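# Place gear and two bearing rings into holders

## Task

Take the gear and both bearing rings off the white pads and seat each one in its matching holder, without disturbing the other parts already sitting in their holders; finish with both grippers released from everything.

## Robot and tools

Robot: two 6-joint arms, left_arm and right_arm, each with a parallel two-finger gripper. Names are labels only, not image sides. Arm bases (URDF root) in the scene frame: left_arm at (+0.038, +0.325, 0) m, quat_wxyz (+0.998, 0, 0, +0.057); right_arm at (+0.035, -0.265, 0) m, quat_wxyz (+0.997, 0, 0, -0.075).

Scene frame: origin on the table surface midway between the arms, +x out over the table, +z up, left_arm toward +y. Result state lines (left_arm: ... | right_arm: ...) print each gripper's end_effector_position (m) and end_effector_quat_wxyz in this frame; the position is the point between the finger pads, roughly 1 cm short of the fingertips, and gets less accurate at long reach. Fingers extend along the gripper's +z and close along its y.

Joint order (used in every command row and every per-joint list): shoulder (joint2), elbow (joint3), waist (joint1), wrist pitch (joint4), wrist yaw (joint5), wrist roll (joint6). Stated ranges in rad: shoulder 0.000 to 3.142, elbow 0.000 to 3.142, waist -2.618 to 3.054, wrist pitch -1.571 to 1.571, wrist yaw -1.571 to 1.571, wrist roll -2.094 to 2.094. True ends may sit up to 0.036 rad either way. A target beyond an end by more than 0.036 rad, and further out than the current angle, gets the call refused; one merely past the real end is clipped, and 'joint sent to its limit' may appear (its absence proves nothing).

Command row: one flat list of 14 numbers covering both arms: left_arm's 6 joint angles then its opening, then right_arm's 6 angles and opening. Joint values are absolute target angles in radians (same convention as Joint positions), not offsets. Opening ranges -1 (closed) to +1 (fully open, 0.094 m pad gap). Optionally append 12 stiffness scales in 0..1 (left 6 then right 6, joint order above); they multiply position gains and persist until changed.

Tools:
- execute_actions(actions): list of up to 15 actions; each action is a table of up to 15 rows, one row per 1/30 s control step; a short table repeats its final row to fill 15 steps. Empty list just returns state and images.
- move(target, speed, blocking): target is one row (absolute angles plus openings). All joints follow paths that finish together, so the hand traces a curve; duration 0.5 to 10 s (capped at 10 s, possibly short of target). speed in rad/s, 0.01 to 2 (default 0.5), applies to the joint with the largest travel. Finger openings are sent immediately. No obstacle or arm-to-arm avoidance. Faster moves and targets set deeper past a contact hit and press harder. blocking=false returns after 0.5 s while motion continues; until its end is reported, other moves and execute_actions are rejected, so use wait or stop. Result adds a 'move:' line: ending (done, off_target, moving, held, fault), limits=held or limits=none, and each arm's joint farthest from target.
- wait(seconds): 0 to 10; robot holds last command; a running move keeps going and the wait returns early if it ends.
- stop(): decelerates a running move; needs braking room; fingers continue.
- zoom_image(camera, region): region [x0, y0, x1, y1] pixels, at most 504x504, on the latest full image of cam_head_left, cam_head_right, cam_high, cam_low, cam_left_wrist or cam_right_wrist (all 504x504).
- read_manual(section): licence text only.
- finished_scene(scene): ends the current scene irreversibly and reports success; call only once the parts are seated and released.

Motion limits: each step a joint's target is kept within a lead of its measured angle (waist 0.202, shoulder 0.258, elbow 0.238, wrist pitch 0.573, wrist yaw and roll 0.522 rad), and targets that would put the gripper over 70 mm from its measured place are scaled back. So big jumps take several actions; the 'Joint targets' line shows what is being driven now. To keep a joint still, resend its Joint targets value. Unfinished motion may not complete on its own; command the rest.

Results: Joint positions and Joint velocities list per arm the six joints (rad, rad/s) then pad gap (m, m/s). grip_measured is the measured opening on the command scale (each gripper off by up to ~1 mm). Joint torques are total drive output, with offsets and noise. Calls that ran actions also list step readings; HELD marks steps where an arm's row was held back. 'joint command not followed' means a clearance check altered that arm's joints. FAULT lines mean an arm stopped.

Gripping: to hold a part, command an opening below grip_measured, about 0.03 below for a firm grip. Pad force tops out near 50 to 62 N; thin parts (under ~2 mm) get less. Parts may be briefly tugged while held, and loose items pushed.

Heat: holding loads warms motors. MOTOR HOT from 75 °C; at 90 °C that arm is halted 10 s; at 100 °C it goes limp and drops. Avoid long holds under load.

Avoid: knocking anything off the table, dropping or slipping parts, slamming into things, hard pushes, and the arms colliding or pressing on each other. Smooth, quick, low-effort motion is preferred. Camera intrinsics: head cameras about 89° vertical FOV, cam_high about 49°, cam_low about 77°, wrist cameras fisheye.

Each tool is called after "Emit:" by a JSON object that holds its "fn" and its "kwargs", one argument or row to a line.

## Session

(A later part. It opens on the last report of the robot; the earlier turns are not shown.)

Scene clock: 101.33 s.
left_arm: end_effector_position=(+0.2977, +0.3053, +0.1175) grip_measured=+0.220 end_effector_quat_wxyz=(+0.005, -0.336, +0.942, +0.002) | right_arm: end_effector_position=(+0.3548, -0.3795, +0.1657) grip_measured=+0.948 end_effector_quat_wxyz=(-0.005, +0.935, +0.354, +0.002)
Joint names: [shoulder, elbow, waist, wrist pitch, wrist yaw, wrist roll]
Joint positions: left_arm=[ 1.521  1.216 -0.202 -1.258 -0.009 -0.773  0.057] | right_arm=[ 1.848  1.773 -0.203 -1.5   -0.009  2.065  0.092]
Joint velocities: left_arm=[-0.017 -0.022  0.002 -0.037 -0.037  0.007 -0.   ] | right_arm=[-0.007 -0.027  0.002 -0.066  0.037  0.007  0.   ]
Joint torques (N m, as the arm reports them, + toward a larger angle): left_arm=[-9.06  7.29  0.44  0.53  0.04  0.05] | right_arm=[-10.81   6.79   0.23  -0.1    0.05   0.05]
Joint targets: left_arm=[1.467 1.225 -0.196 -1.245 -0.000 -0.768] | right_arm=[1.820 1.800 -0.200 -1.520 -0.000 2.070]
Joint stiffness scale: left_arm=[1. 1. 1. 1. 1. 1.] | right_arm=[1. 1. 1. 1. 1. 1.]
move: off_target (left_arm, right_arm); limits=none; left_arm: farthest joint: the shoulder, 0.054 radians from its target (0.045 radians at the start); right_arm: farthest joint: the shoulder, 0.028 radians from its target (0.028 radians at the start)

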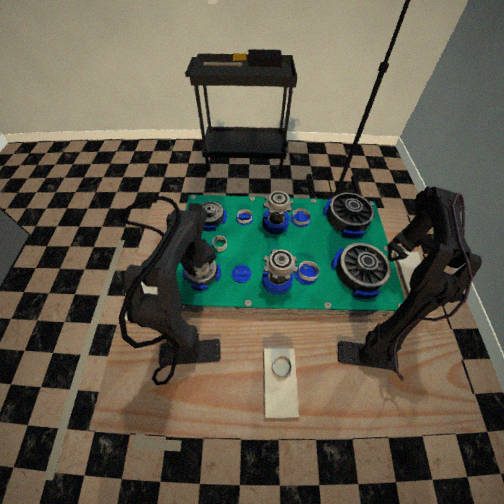

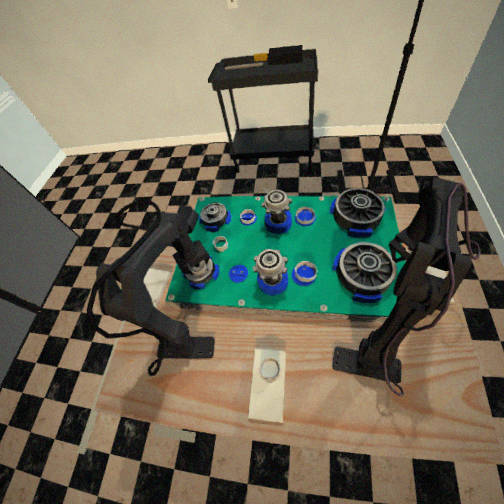

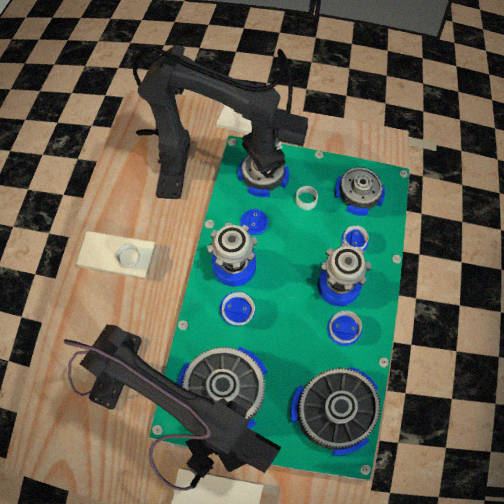

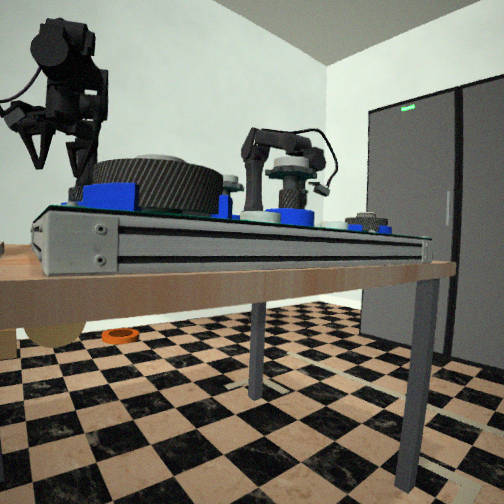

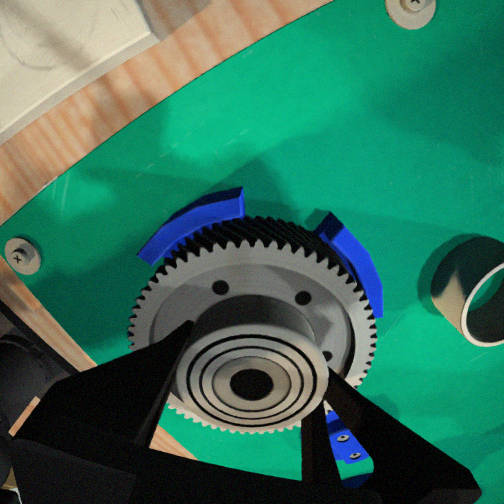

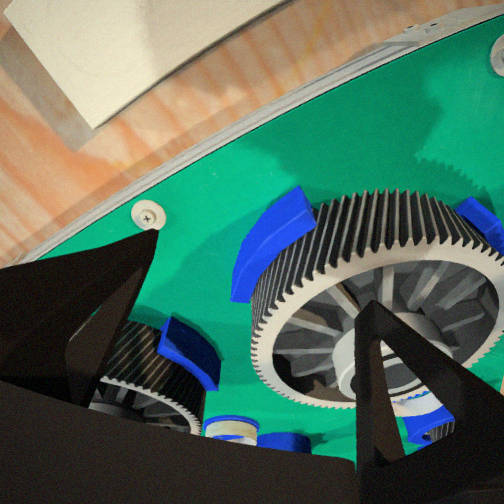

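Emit:
{"fn": "execute_actions", "kwargs": {
  "actions": [
    [[1.48,1.225,-0.2,-1.255,0,-0.768,0.25,1.82,1.80,-0.2,-1.52,0,2.07,0.95],[1.49,1.225,-0.2,-1.255,0,-0.768,0.3,1.82,1.80,-0.2,-1.52,0,2.07,0.95],[1.50,1.225,-0.2,-1.255,0,-0.768,0.4,1.82,1.80,-0.2,-1.52,0,2.07,0.95],[1.50,1.225,-0.2,-1.255,0,-0.768,0.55,1.82,1.80,-0.2,-1.52,0,2.07,0.95]]
  ]
}}

Emit:
{"fn": "move", "kwargs": {
  "target": [1.50,1.47,-0.2,-1.49,0,-0.768,0.55,1.82,1.80,-0.2,-1.52,0,2.07,0.95],
  "speed": 0.4
}}

Emit:
{"fn": "zoom_image", "kwargs": {
  "camera": "cam_high",
  "region": [225, 135, 305, 205]
}}

Scene clock: 102.37 s.
left_arm: end_effector_position=(+0.2977, +0.3042, +0.1178) grip_measured=+0.548 end_effector_quat_wxyz=(+0.005, -0.336, +0.942, -0.001) | right_arm: end_effector_position=(+0.3548, -0.3795, +0.1657) grip_measured=+0.948 end_effector_quat_wxyz=(-0.005, +0.935, +0.354, +0.002)
Joint names: [shoulder, elbow, waist, wrist pitch, wrist yaw, wrist roll]
Joint positions: left_arm=[ 1.52   1.216 -0.202 -1.258 -0.003 -0.773  0.073] | right_arm=[ 1.848  1.773 -0.203 -1.5   -0.009  2.065  0.092]
Joint velocities: left_arm=[ 0.002 -0.012 -0.017  0.022 -0.007 -0.007 -0.001] | right_arm=[ 0.007 -0.022  0.007 -0.022 -0.007 -0.095 -0.001]
Joint torques (N m, as the arm reports them, + toward a larger angle): left_arm=[-6.59  7.31  0.08  0.41 -0.02  0.02] | right_arm=[-10.81   6.76   0.24  -0.09   0.04   0.03]
Joint targets: left_arm=[1.500 1.225 -0.200 -1.255 -0.000 -0.768] | right_arm=[1.820 1.800 -0.200 -1.520 0.000 2.070]
Joint stiffness scale: left_arm=[1. 1. 1. 1. 1. 1.] | right_arm=[1. 1. 1. 1. 1. 1.]
Step readings (joint positions):
0: left_arm=[1.521 1.216 -0.202 -1.258 -0.009 -0.773] | right_arm=[1.848 1.773 -0.203 -1.500 -0.009 2.065]
1: left_arm=[1.521 1.216 -0.202 -1.258 -0.009 -0.773] | right_arm=[1.848 1.773 -0.203 -1.500 -0.009 2.065]
2: left_arm=[1.521 1.216 -0.202 -1.258 -0.009 -0.773] | right_arm=[1.848 1.773 -0.203 -1.500 -0.009 2.065]
4: left_arm=[1.520 1.216 -0.202 -1.258 -0.007 -0.773] | right_arm=[1.848 1.773 -0.203 -1.500 -0.009 2.065]
8: left_arm=[1.520 1.216 -0.202 -1.258 -0.004 -0.773] | right_arm=[1.848 1.773 -0.203 -1.500 -0.009 2.065]
15: Joint positions above

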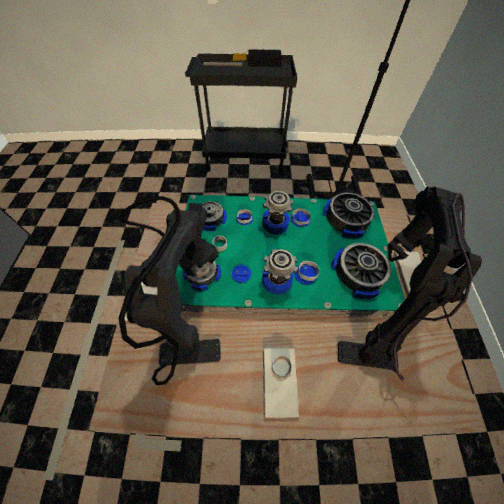

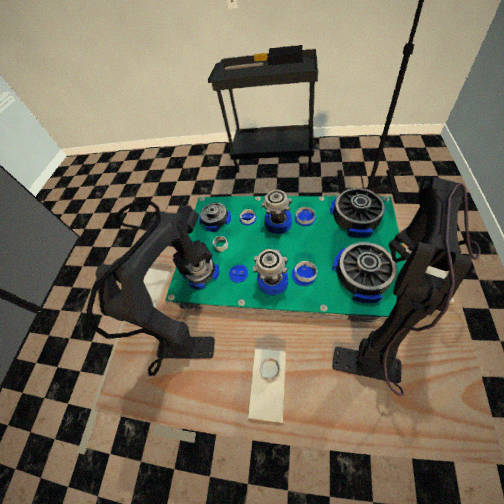

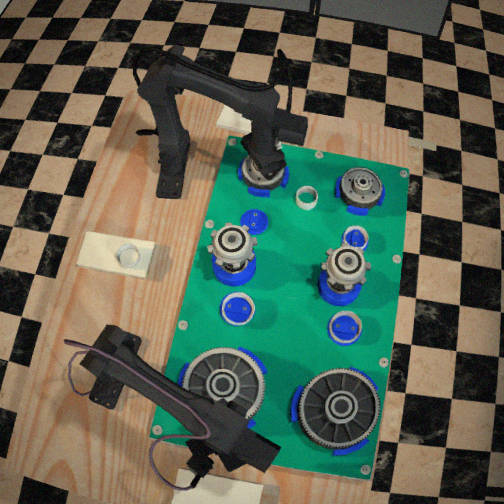

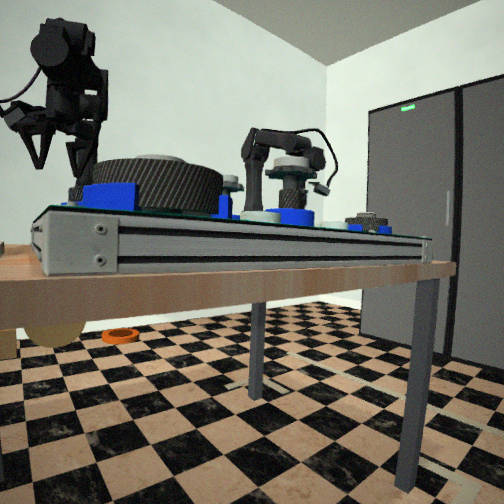

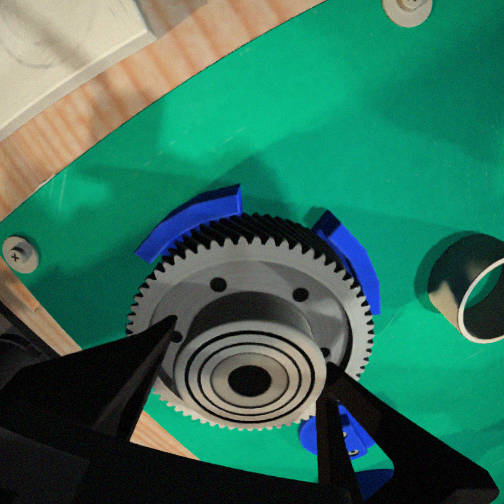

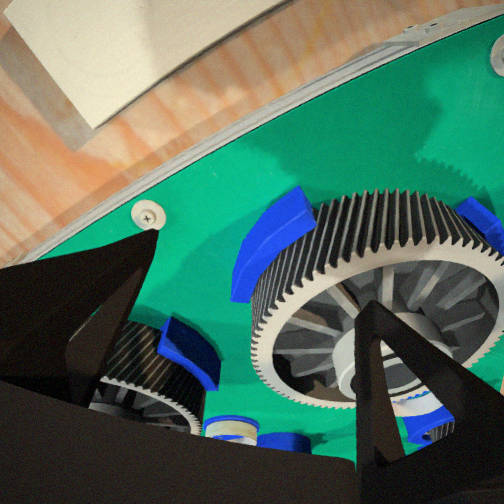

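Scene clock: 103.73 s.
left_arm: end_effector_position=(+0.2961, +0.3043, +0.1735) grip_measured=+0.548 end_effector_quat_wxyz=(+0.006, -0.336, +0.942, -0.002) | right_arm: end_effector_position=(+0.3548, -0.3795, +0.1657) grip_measured=+0.948 end_effector_quat_wxyz=(-0.005, +0.935, +0.354, +0.002)
Joint names: [shoulder, elbow, waist, wrist pitch, wrist yaw, wrist roll]
Joint positions: left_arm=[ 1.52   1.438 -0.202 -1.475 -0.002 -0.773  0.073] | right_arm=[ 1.848  1.773 -0.203 -1.5   -0.009  2.065  0.092]
Joint velocities: left_arm=[-0.002 -0.002  0.002 -0.037 -0.037  0.051  0.   ] | right_arm=[-0.007 -0.017  0.002 -0.081  0.007 -0.022 -0.   ]
Joint torques (N m, as the arm reports them, + toward a larger angle): left_arm=[-6.49  9.27  0.21  0.22 -0.02  0.04] | right_arm=[-10.81   6.78   0.2   -0.1    0.04   0.06]
Joint targets: left_arm=[1.500 1.470 -0.200 -1.490 0.000 -0.768] | right_arm=[1.820 1.800 -0.200 -1.520 0.000 2.070]
Joint stiffness scale: left_arm=[1. 1. 1. 1. 1. 1.] | right_arm=[1. 1. 1. 1. 1. 1.]
move: off_target (left_arm, right_arm); limits=none; left_arm: farthest joint: the elbow, 0.032 radians from its target (0.254 radians at the start); right_arm: farthest joint: the shoulder, 0.028 radians from its target (0.028 radians at the start)

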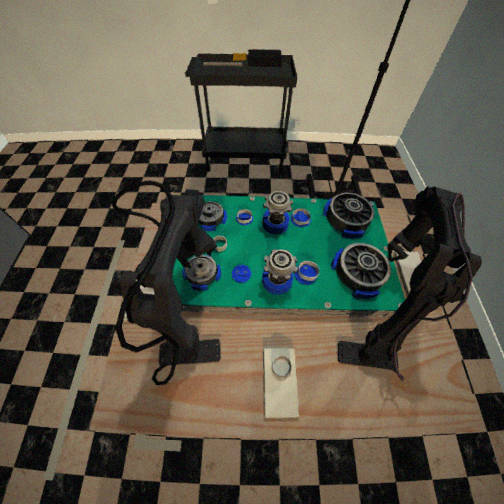

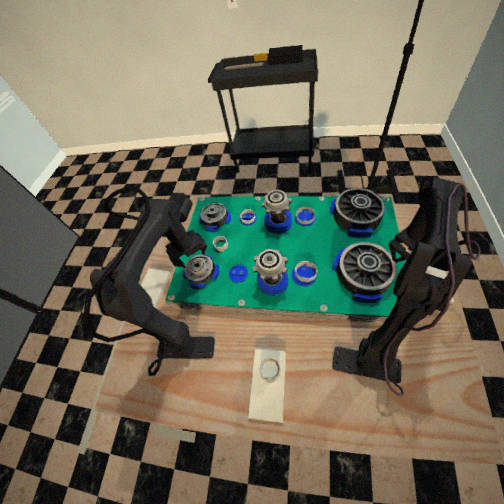

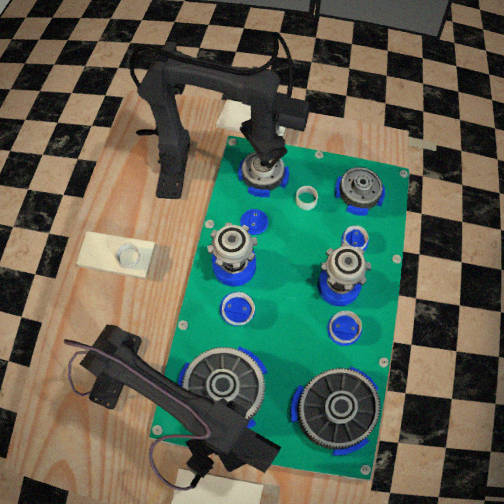

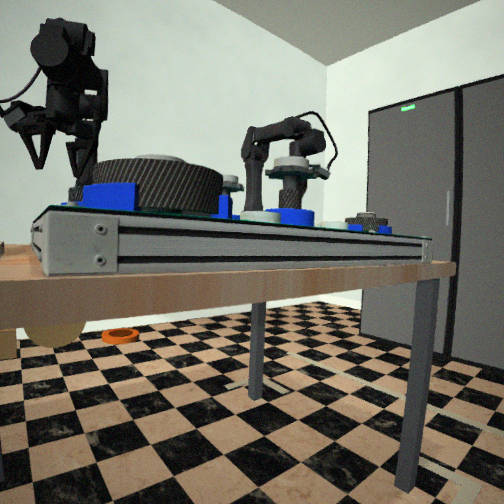

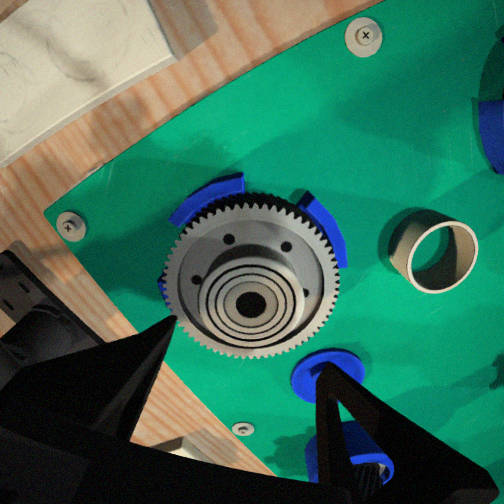

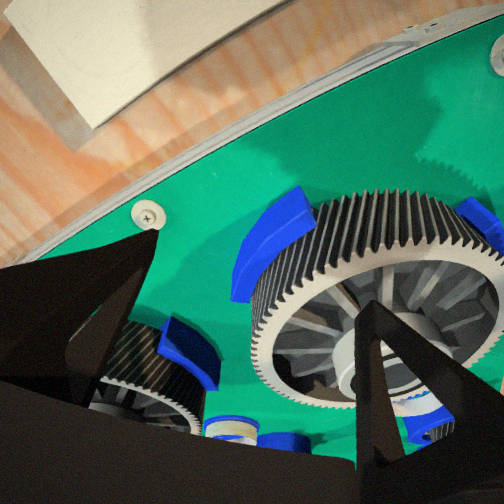

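Region (225, 135, 305, 205) of cam_high's 504x504 image, scaled by 6.300, with more detail than that image has; it fills the top 441 rows of this view, and the rest is white.

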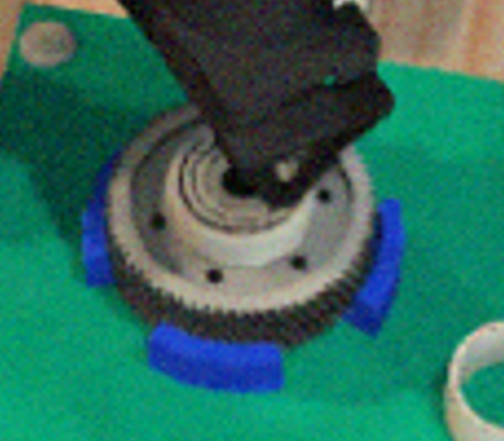

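Emit:
{"fn": "move", "kwargs": {
  "target": [1.50,1.47,-1.4,-1.49,0,-2.07,0.55,1.82,1.80,-0.2,-1.52,0,2.07,0.95],
  "speed": 0.9
}}

Emit:
{"fn": "move", "kwargs": {
  "target": [1.675,1.33,-1.85,-1.195,0,-2.07,0.8,1.82,1.80,-0.2,-1.52,0,2.07,0.95],
  "speed": 0.6
}}

Scene clock: 107.10 s.
left_arm: end_effector_position=(+0.1119, +0.0775, +0.1736) grip_measured=+0.548 end_effector_quat_wxyz=(-0.004, -0.380, +0.925, -0.006) | right_arm: end_effector_position=(+0.3548, -0.3795, +0.1657) grip_measured=+0.948 end_effector_quat_wxyz=(-0.005, +0.935, +0.354, +0.002)
Joint names: [shoulder, elbow, waist, wrist pitch, wrist yaw, wrist roll]
Joint positions: left_arm=[ 1.52   1.438 -1.396 -1.476  0.006 -2.062  0.073] | right_arm=[ 1.848  1.773 -0.203 -1.5   -0.009  2.065  0.092]
Joint velocities: left_arm=[ 0.002 -0.017  0.027 -0.095  0.037 -0.007  0.   ] | right_arm=[ 0.002 -0.007 -0.012 -0.022  0.051 -0.007  0.001]
Joint torques (N m, as the arm reports them, + toward a larger angle): left_arm=[-6.44  9.33 -0.31  0.21 -0.08 -0.11] | right_arm=[-10.87   6.77   0.23  -0.11   0.04   0.05]
Joint targets: left_arm=[1.500 1.470 -1.400 -1.490 -0.000 -2.070] | right_arm=[1.820 1.800 -0.200 -1.520 0.000 2.070]
Joint stiffness scale: left_arm=[1. 1. 1. 1. 1. 1.] | right_arm=[1. 1. 1. 1. 1. 1.]
move: off_target (left_arm, right_arm); limits=none; left_arm: farthest joint: the elbow, 0.032 radians from its target (0.032 radians at the start); right_arm: farthest joint: the shoulder, 0.028 radians from its target (0.028 radians at the start)

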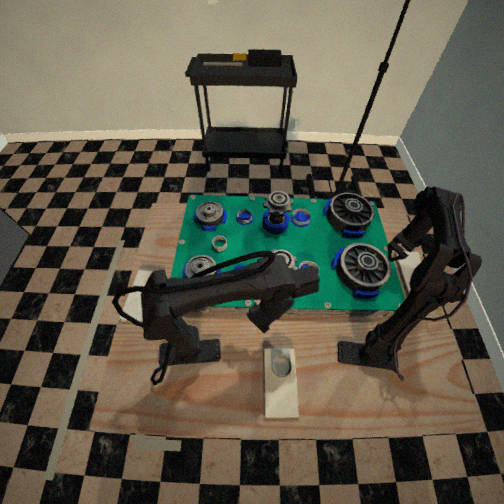

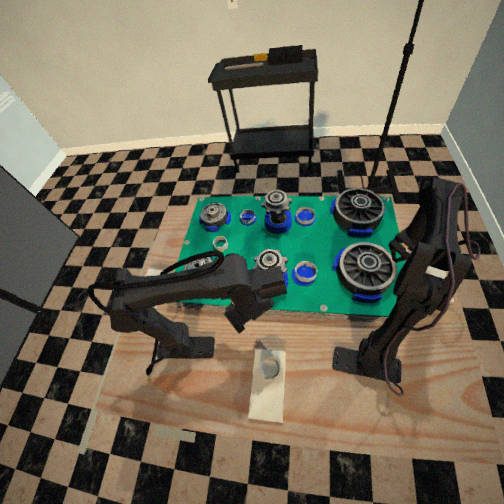

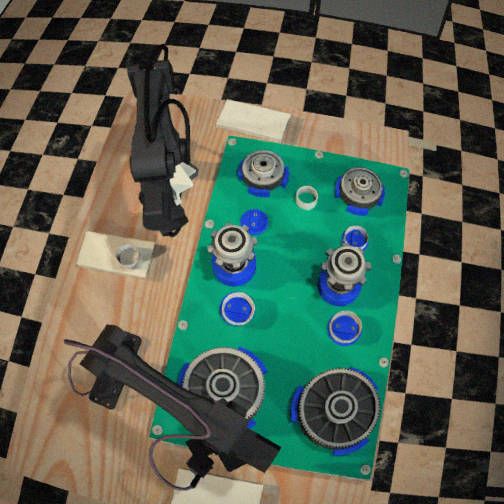

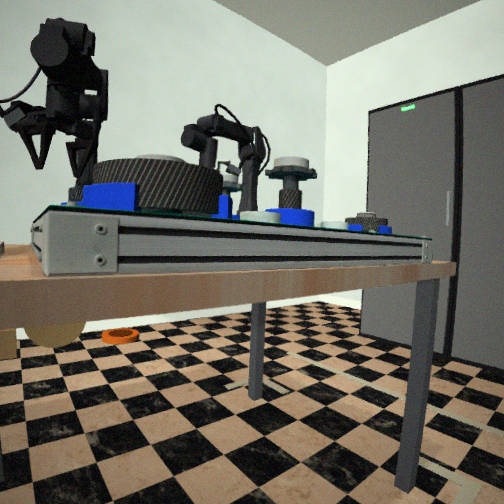

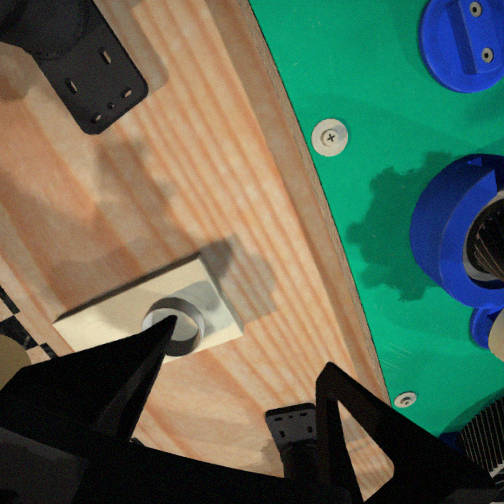

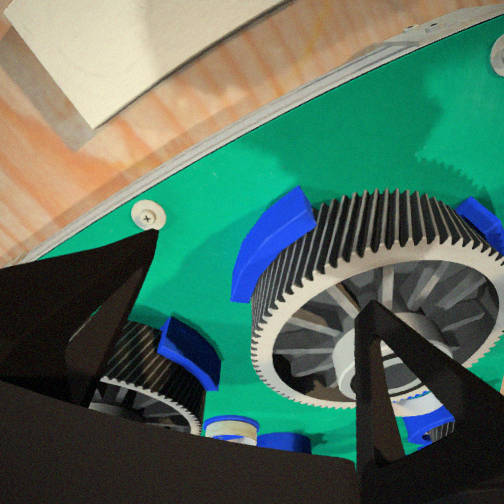

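Scene clock: 108.57 s.
left_arm: end_effector_position=(-0.0119, +0.0218, +0.1103) grip_measured=+0.798 end_effector_quat_wxyz=(-0.009, -0.164, +0.986, -0.018) | right_arm: end_effector_position=(+0.3548, -0.3795, +0.1657) grip_measured=+0.948 end_effector_quat_wxyz=(-0.005, +0.935, +0.354, +0.002)
Joint names: [shoulder, elbow, waist, wrist pitch, wrist yaw, wrist roll]
Joint positions: left_arm=[ 1.673  1.343 -1.848 -1.201  0.006 -2.062  0.084] | right_arm=[ 1.848  1.773 -0.203 -1.5   -0.009  2.065  0.092]
Joint velocities: left_arm=[-0.002 -0.002  0.017  0.007 -0.095  0.022 -0.   ] | right_arm=[-0.002 -0.007  0.002 -0.022  0.007 -0.051 -0.   ]
Joint torques (N m, as the arm reports them, + toward a larger angle): left_arm=[-6.13  5.36 -0.05  0.5  -0.08 -0.12] | right_arm=[-10.8    6.77   0.23  -0.09   0.04   0.05]
Joint targets: left_arm=[1.675 1.330 -1.850 -1.195 0.000 -2.070] | right_arm=[1.820 1.800 -0.200 -1.520 0.000 2.070]
Joint stiffness scale: left_arm=[1. 1. 1. 1. 1. 1.] | right_arm=[1. 1. 1. 1. 1. 1.]
move: off_target (right_arm); limits=none; left_arm: farthest joint: the elbow, 0.013 radians from its target (0.108 radians at the start); right_arm: farthest joint: the shoulder, 0.028 radians from its target (0.028 radians at the start)

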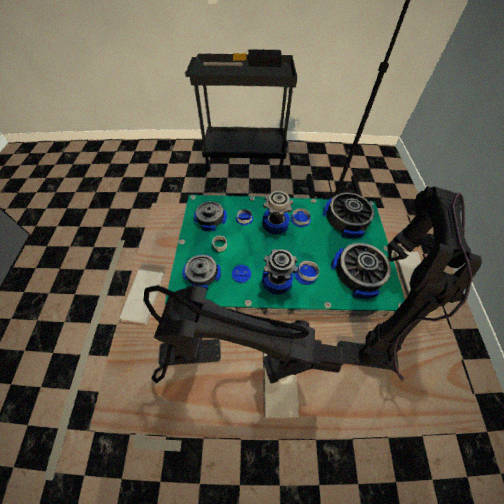

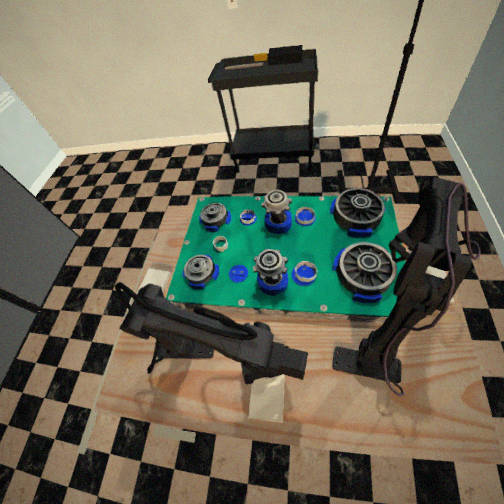

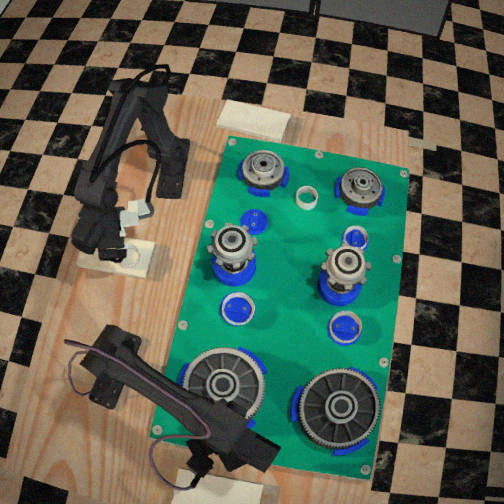

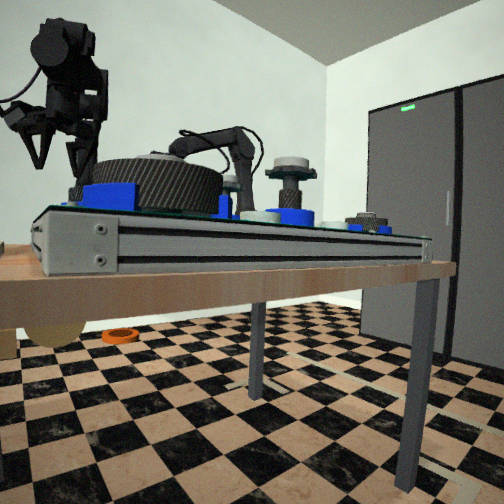

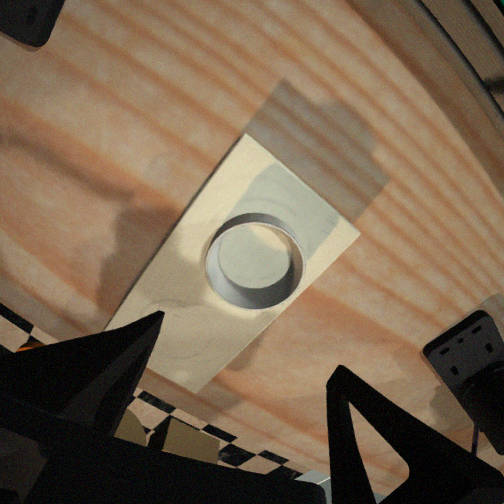

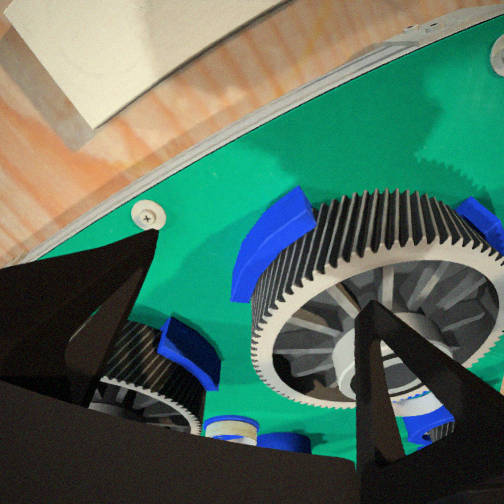

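Emit:
{"fn": "move", "kwargs": {
  "target": [1.709,1.185,-1.791,-1.049,0,-2.07,0.8,1.82,1.80,-0.2,-1.52,0,2.07,0.95],
  "speed": 0.3
}}

Scene clock: 110.57 s.
left_arm: end_effector_position=(+0.0040, +0.0268, +0.0651) grip_measured=+0.798 end_effector_quat_wxyz=(-0.004, -0.188, +0.982, -0.003) | right_arm: end_effector_position=(+0.3548, -0.3795, +0.1657) grip_measured=+0.948 end_effector_quat_wxyz=(-0.005, +0.935, +0.354, +0.002)
Joint names: [shoulder, elbow, waist, wrist pitch, wrist yaw, wrist roll]
Joint positions: left_arm=[ 1.706  1.198 -1.799 -1.055  0.006 -2.062  0.084] | right_arm=[ 1.848  1.773 -0.203 -1.5   -0.009  2.065  0.092]
Joint velocities: left_arm=[-0.002 -0.017 -0.002  0.051 -0.007 -0.007  0.001] | right_arm=[-0.002  0.022  0.007 -0.095  0.022  0.007 -0.   ]
Joint torques (N m, as the arm reports them, + toward a larger angle): left_arm=[-6.06  5.24  0.63  0.43 -0.07 -0.11] | right_arm=[-10.87   6.8    0.24  -0.1    0.04   0.03]
Joint targets: left_arm=[1.709 1.185 -1.791 -1.049 -0.000 -2.070] | right_arm=[1.820 1.800 -0.200 -1.520 0.000 2.070]
Joint stiffness scale: left_arm=[1. 1. 1. 1. 1. 1.] | right_arm=[1. 1. 1. 1. 1. 1.]
move: off_target (right_arm); limits=none; left_arm: farthest joint: the elbow, 0.013 radians from its target (0.158 radians at the start); right_arm: farthest joint: the shoulder, 0.028 radians from its target (0.028 radians at the start)

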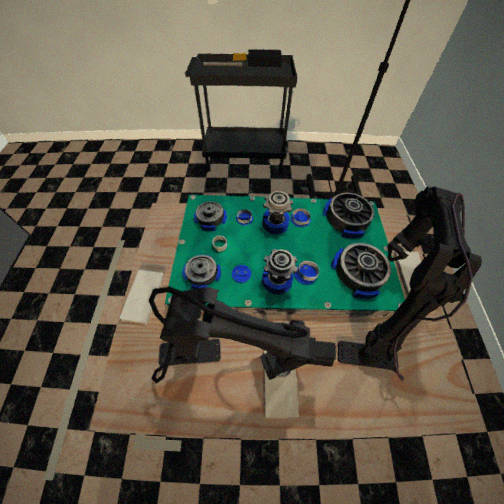

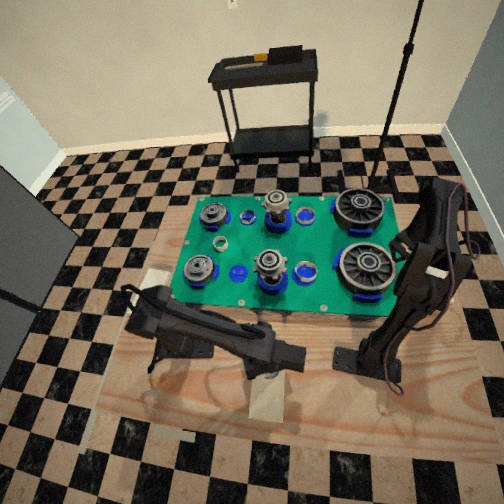

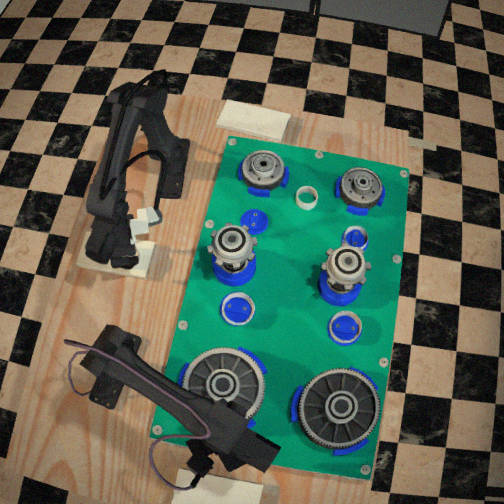

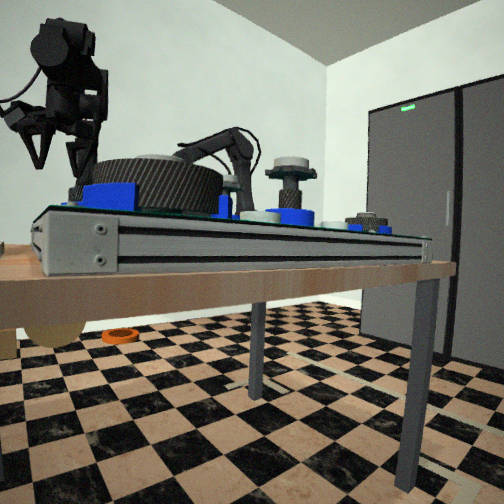

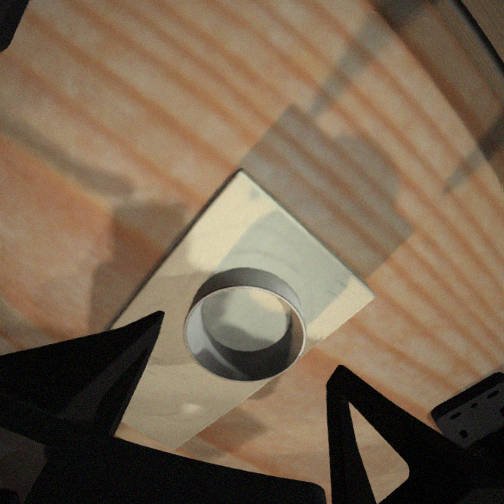

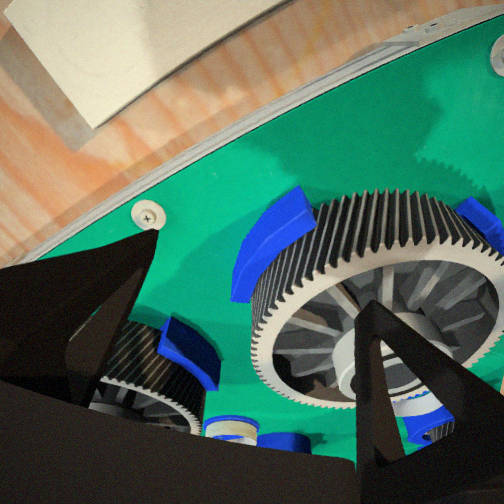

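Emit:
{"fn": "move", "kwargs": {
  "target": [1.738,1.118,-1.791,-0.962,0,-2.07,0.8,1.82,1.80,-0.2,-1.52,0,2.07,0.95],
  "speed": 0.15
}}

Emit:
{"fn": "execute_actions", "kwargs": {
  "actions": [
    [[1.738,1.118,-1.791,-0.962,0,-2.07,0.6,1.82,1.80,-0.2,-1.52,0,2.07,0.95],[1.738,1.118,-1.791,-0.962,0,-2.07,0.5,1.82,1.80,-0.2,-1.52,0,2.07,0.95],[1.738,1.118,-1.791,-0.962,0,-2.07,0.45,1.82,1.80,-0.2,-1.52,0,2.07,0.95],[1.738,1.118,-1.791,-0.962,0,-2.07,0.42,1.82,1.80,-0.2,-1.52,0,2.07,0.95],[1.738,1.118,-1.791,-0.962,0,-2.07,0.39,1.82,1.80,-0.2,-1.52,0,2.07,0.95],[1.738,1.118,-1.791,-0.962,0,-2.07,0.36,1.82,1.80,-0.2,-1.52,0,2.07,0.95],[1.738,1.118,-1.791,-0.962,0,-2.07,0.33,1.82,1.80,-0.2,-1.52,0,2.07,0.95],[1.738,1.118,-1.791,-0.962,0,-2.07,0.30,1.82,1.80,-0.2,-1.52,0,2.07,0.95],[1.738,1.118,-1.791,-0.962,0,-2.07,0.27,1.82,1.80,-0.2,-1.52,0,2.07,0.95],[1.738,1.118,-1.791,-0.962,0,-2.07,0.24,1.82,1.80,-0.2,-1.52,0,2.07,0.95]]
  ]
}}

Scene clock: 112.63 s.
left_arm: end_effector_position=(+0.0042, +0.0280, +0.0424) grip_measured=+0.798 end_effector_quat_wxyz=(-0.004, -0.188, +0.982, -0.001) | right_arm: end_effector_position=(+0.3548, -0.3795, +0.1657) grip_measured=+0.948 end_effector_quat_wxyz=(-0.005, +0.935, +0.354, +0.002)
Joint names: [shoulder, elbow, waist, wrist pitch, wrist yaw, wrist roll]
Joint positions: left_arm=[ 1.732  1.133 -1.799 -0.968  0.006 -2.062  0.084] | right_arm=[ 1.848  1.773 -0.203 -1.5   -0.009  2.065  0.092]
Joint velocities: left_arm=[-0.012 -0.027 -0.007  0.037 -0.037  0.066 -0.   ] | right_arm=[-0.012  0.007 -0.002  0.022 -0.051  0.007  0.001]
Joint torques (N m, as the arm reports them, + toward a larger angle): left_arm=[-5.86  4.79  0.61  0.44 -0.08 -0.11] | right_arm=[-10.8    6.78   0.27  -0.08   0.03   0.05]
Joint targets: left_arm=[1.738 1.118 -1.791 -0.962 0.000 -2.070] | right_arm=[1.820 1.800 -0.200 -1.520 -0.000 2.070]
Joint stiffness scale: left_arm=[1. 1. 1. 1. 1. 1.] | right_arm=[1. 1. 1. 1. 1. 1.]
move: off_target (right_arm); limits=none; left_arm: farthest joint: the elbow, 0.015 radians from its target (0.080 radians at the start); right_arm: farthest joint: the shoulder, 0.028 radians from its target (0.028 radians at the start)

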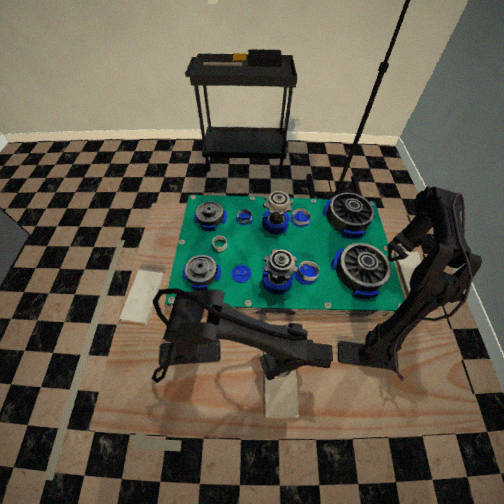

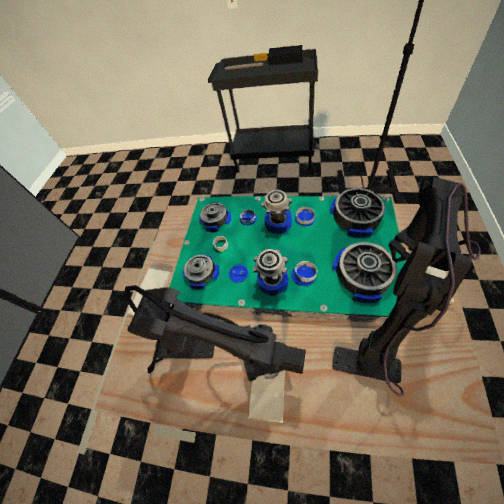

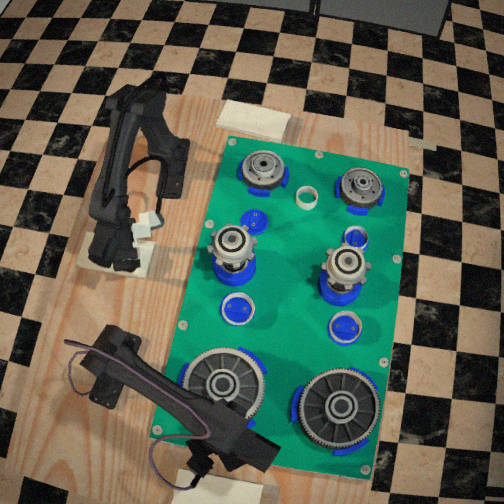

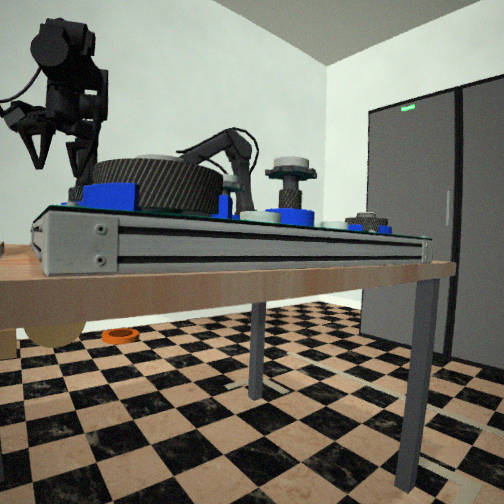

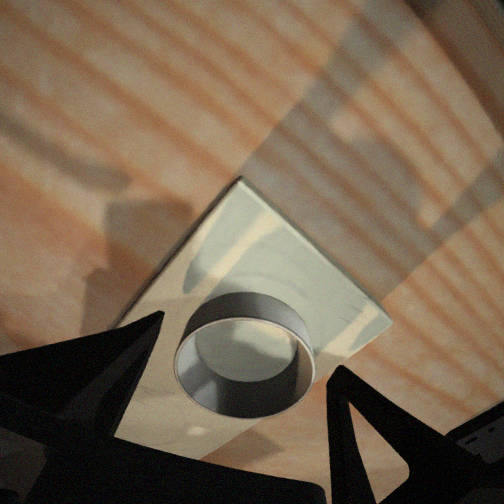

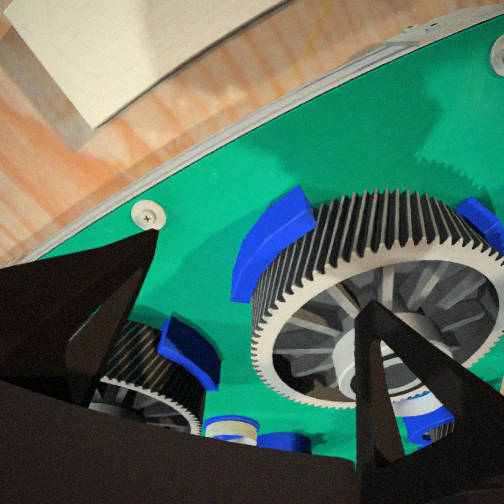

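Scene clock: 113.13 s.
left_arm: end_effector_position=(+0.0041, +0.0277, +0.0424) grip_measured=+0.288 end_effector_quat_wxyz=(-0.004, -0.188, +0.982, -0.002) | right_arm: end_effector_position=(+0.3548, -0.3795, +0.1657) grip_measured=+0.948 end_effector_quat_wxyz=(-0.005, +0.935, +0.354, +0.002)
Joint names: [shoulder, elbow, waist, wrist pitch, wrist yaw, wrist roll]
Joint positions: left_arm=[ 1.732  1.133 -1.799 -0.967  0.006 -2.062  0.061] | right_arm=[ 1.848  1.773 -0.203 -1.5   -0.009  2.065  0.092]
Joint velocities: left_arm=[-0.012 -0.002 -0.017  0.037 -0.081 -0.051 -0.   ] | right_arm=[ 0.002 -0.002 -0.012  0.022  0.051 -0.007 -0.001]
Joint torques (N m, as the arm reports them, + toward a larger angle): left_arm=[-5.91  4.85  0.62  0.42 -0.07 -0.1 ] | right_arm=[-10.83   6.74   0.23  -0.1    0.04   0.05]
Joint targets: left_arm=[1.738 1.118 -1.791 -0.962 0.000 -2.070] | right_arm=[1.820 1.800 -0.200 -1.520 0.000 2.070]
Joint stiffness scale: left_arm=[1. 1. 1. 1. 1. 1.] | right_arm=[1. 1. 1. 1. 1. 1.]
Step readings (joint positions):
0: left_arm=[1.732 1.133 -1.799 -0.968 0.006 -2.062] | right_arm=[1.848 1.773 -0.203 -1.500 -0.009 2.065]
1: left_arm=[1.732 1.133 -1.799 -0.968 0.006 -2.062] | right_arm=[1.848 1.773 -0.203 -1.500 -0.009 2.065]
2: left_arm=[1.732 1.133 -1.799 -0.968 0.006 -2.062] | right_arm=[1.848 1.773 -0.203 -1.500 -0.009 2.065]
4: left_arm=[1.732 1.133 -1.799 -0.968 0.006 -2.062] | right_arm=[1.848 1.773 -0.203 -1.500 -0.009 2.065]
8: left_arm=[1.732 1.133 -1.799 -0.967 0.006 -2.062] | right_arm=[1.848 1.773 -0.203 -1.500 -0.009 2.065]
15: Joint positions above

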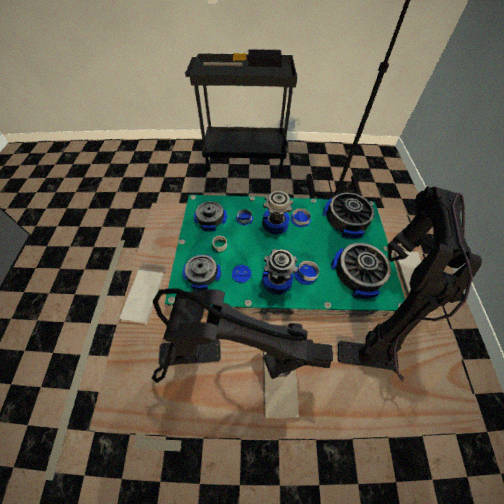

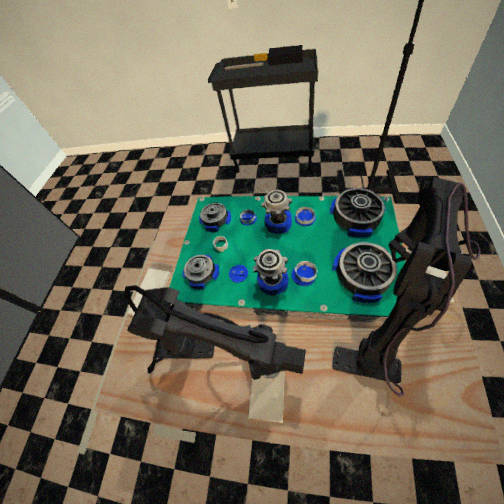

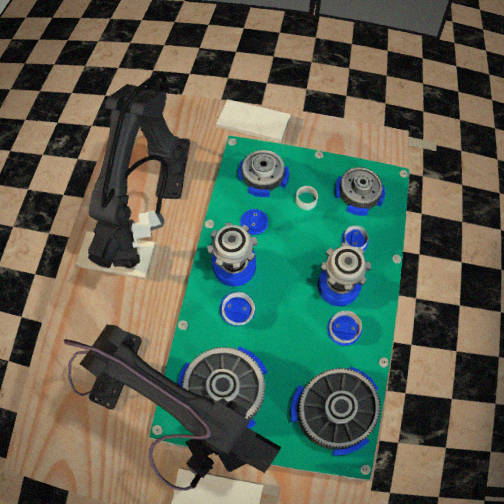

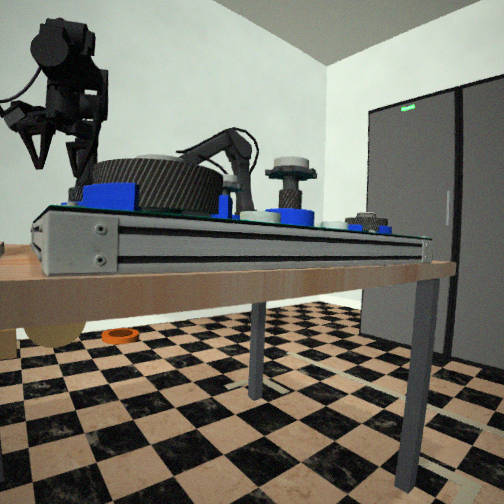

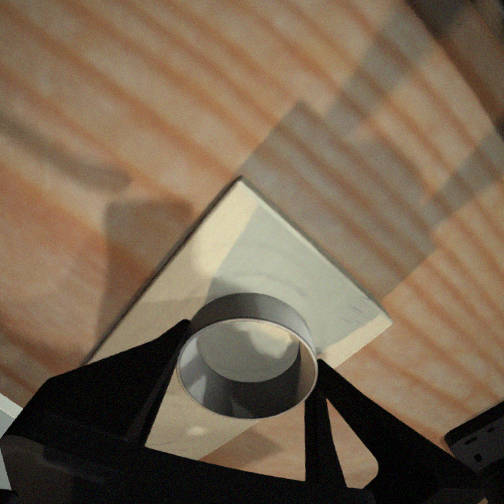

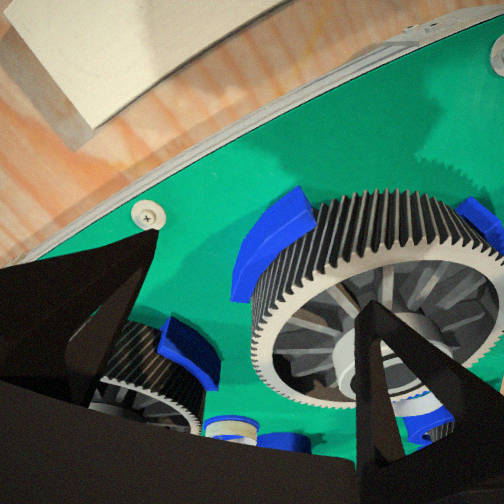

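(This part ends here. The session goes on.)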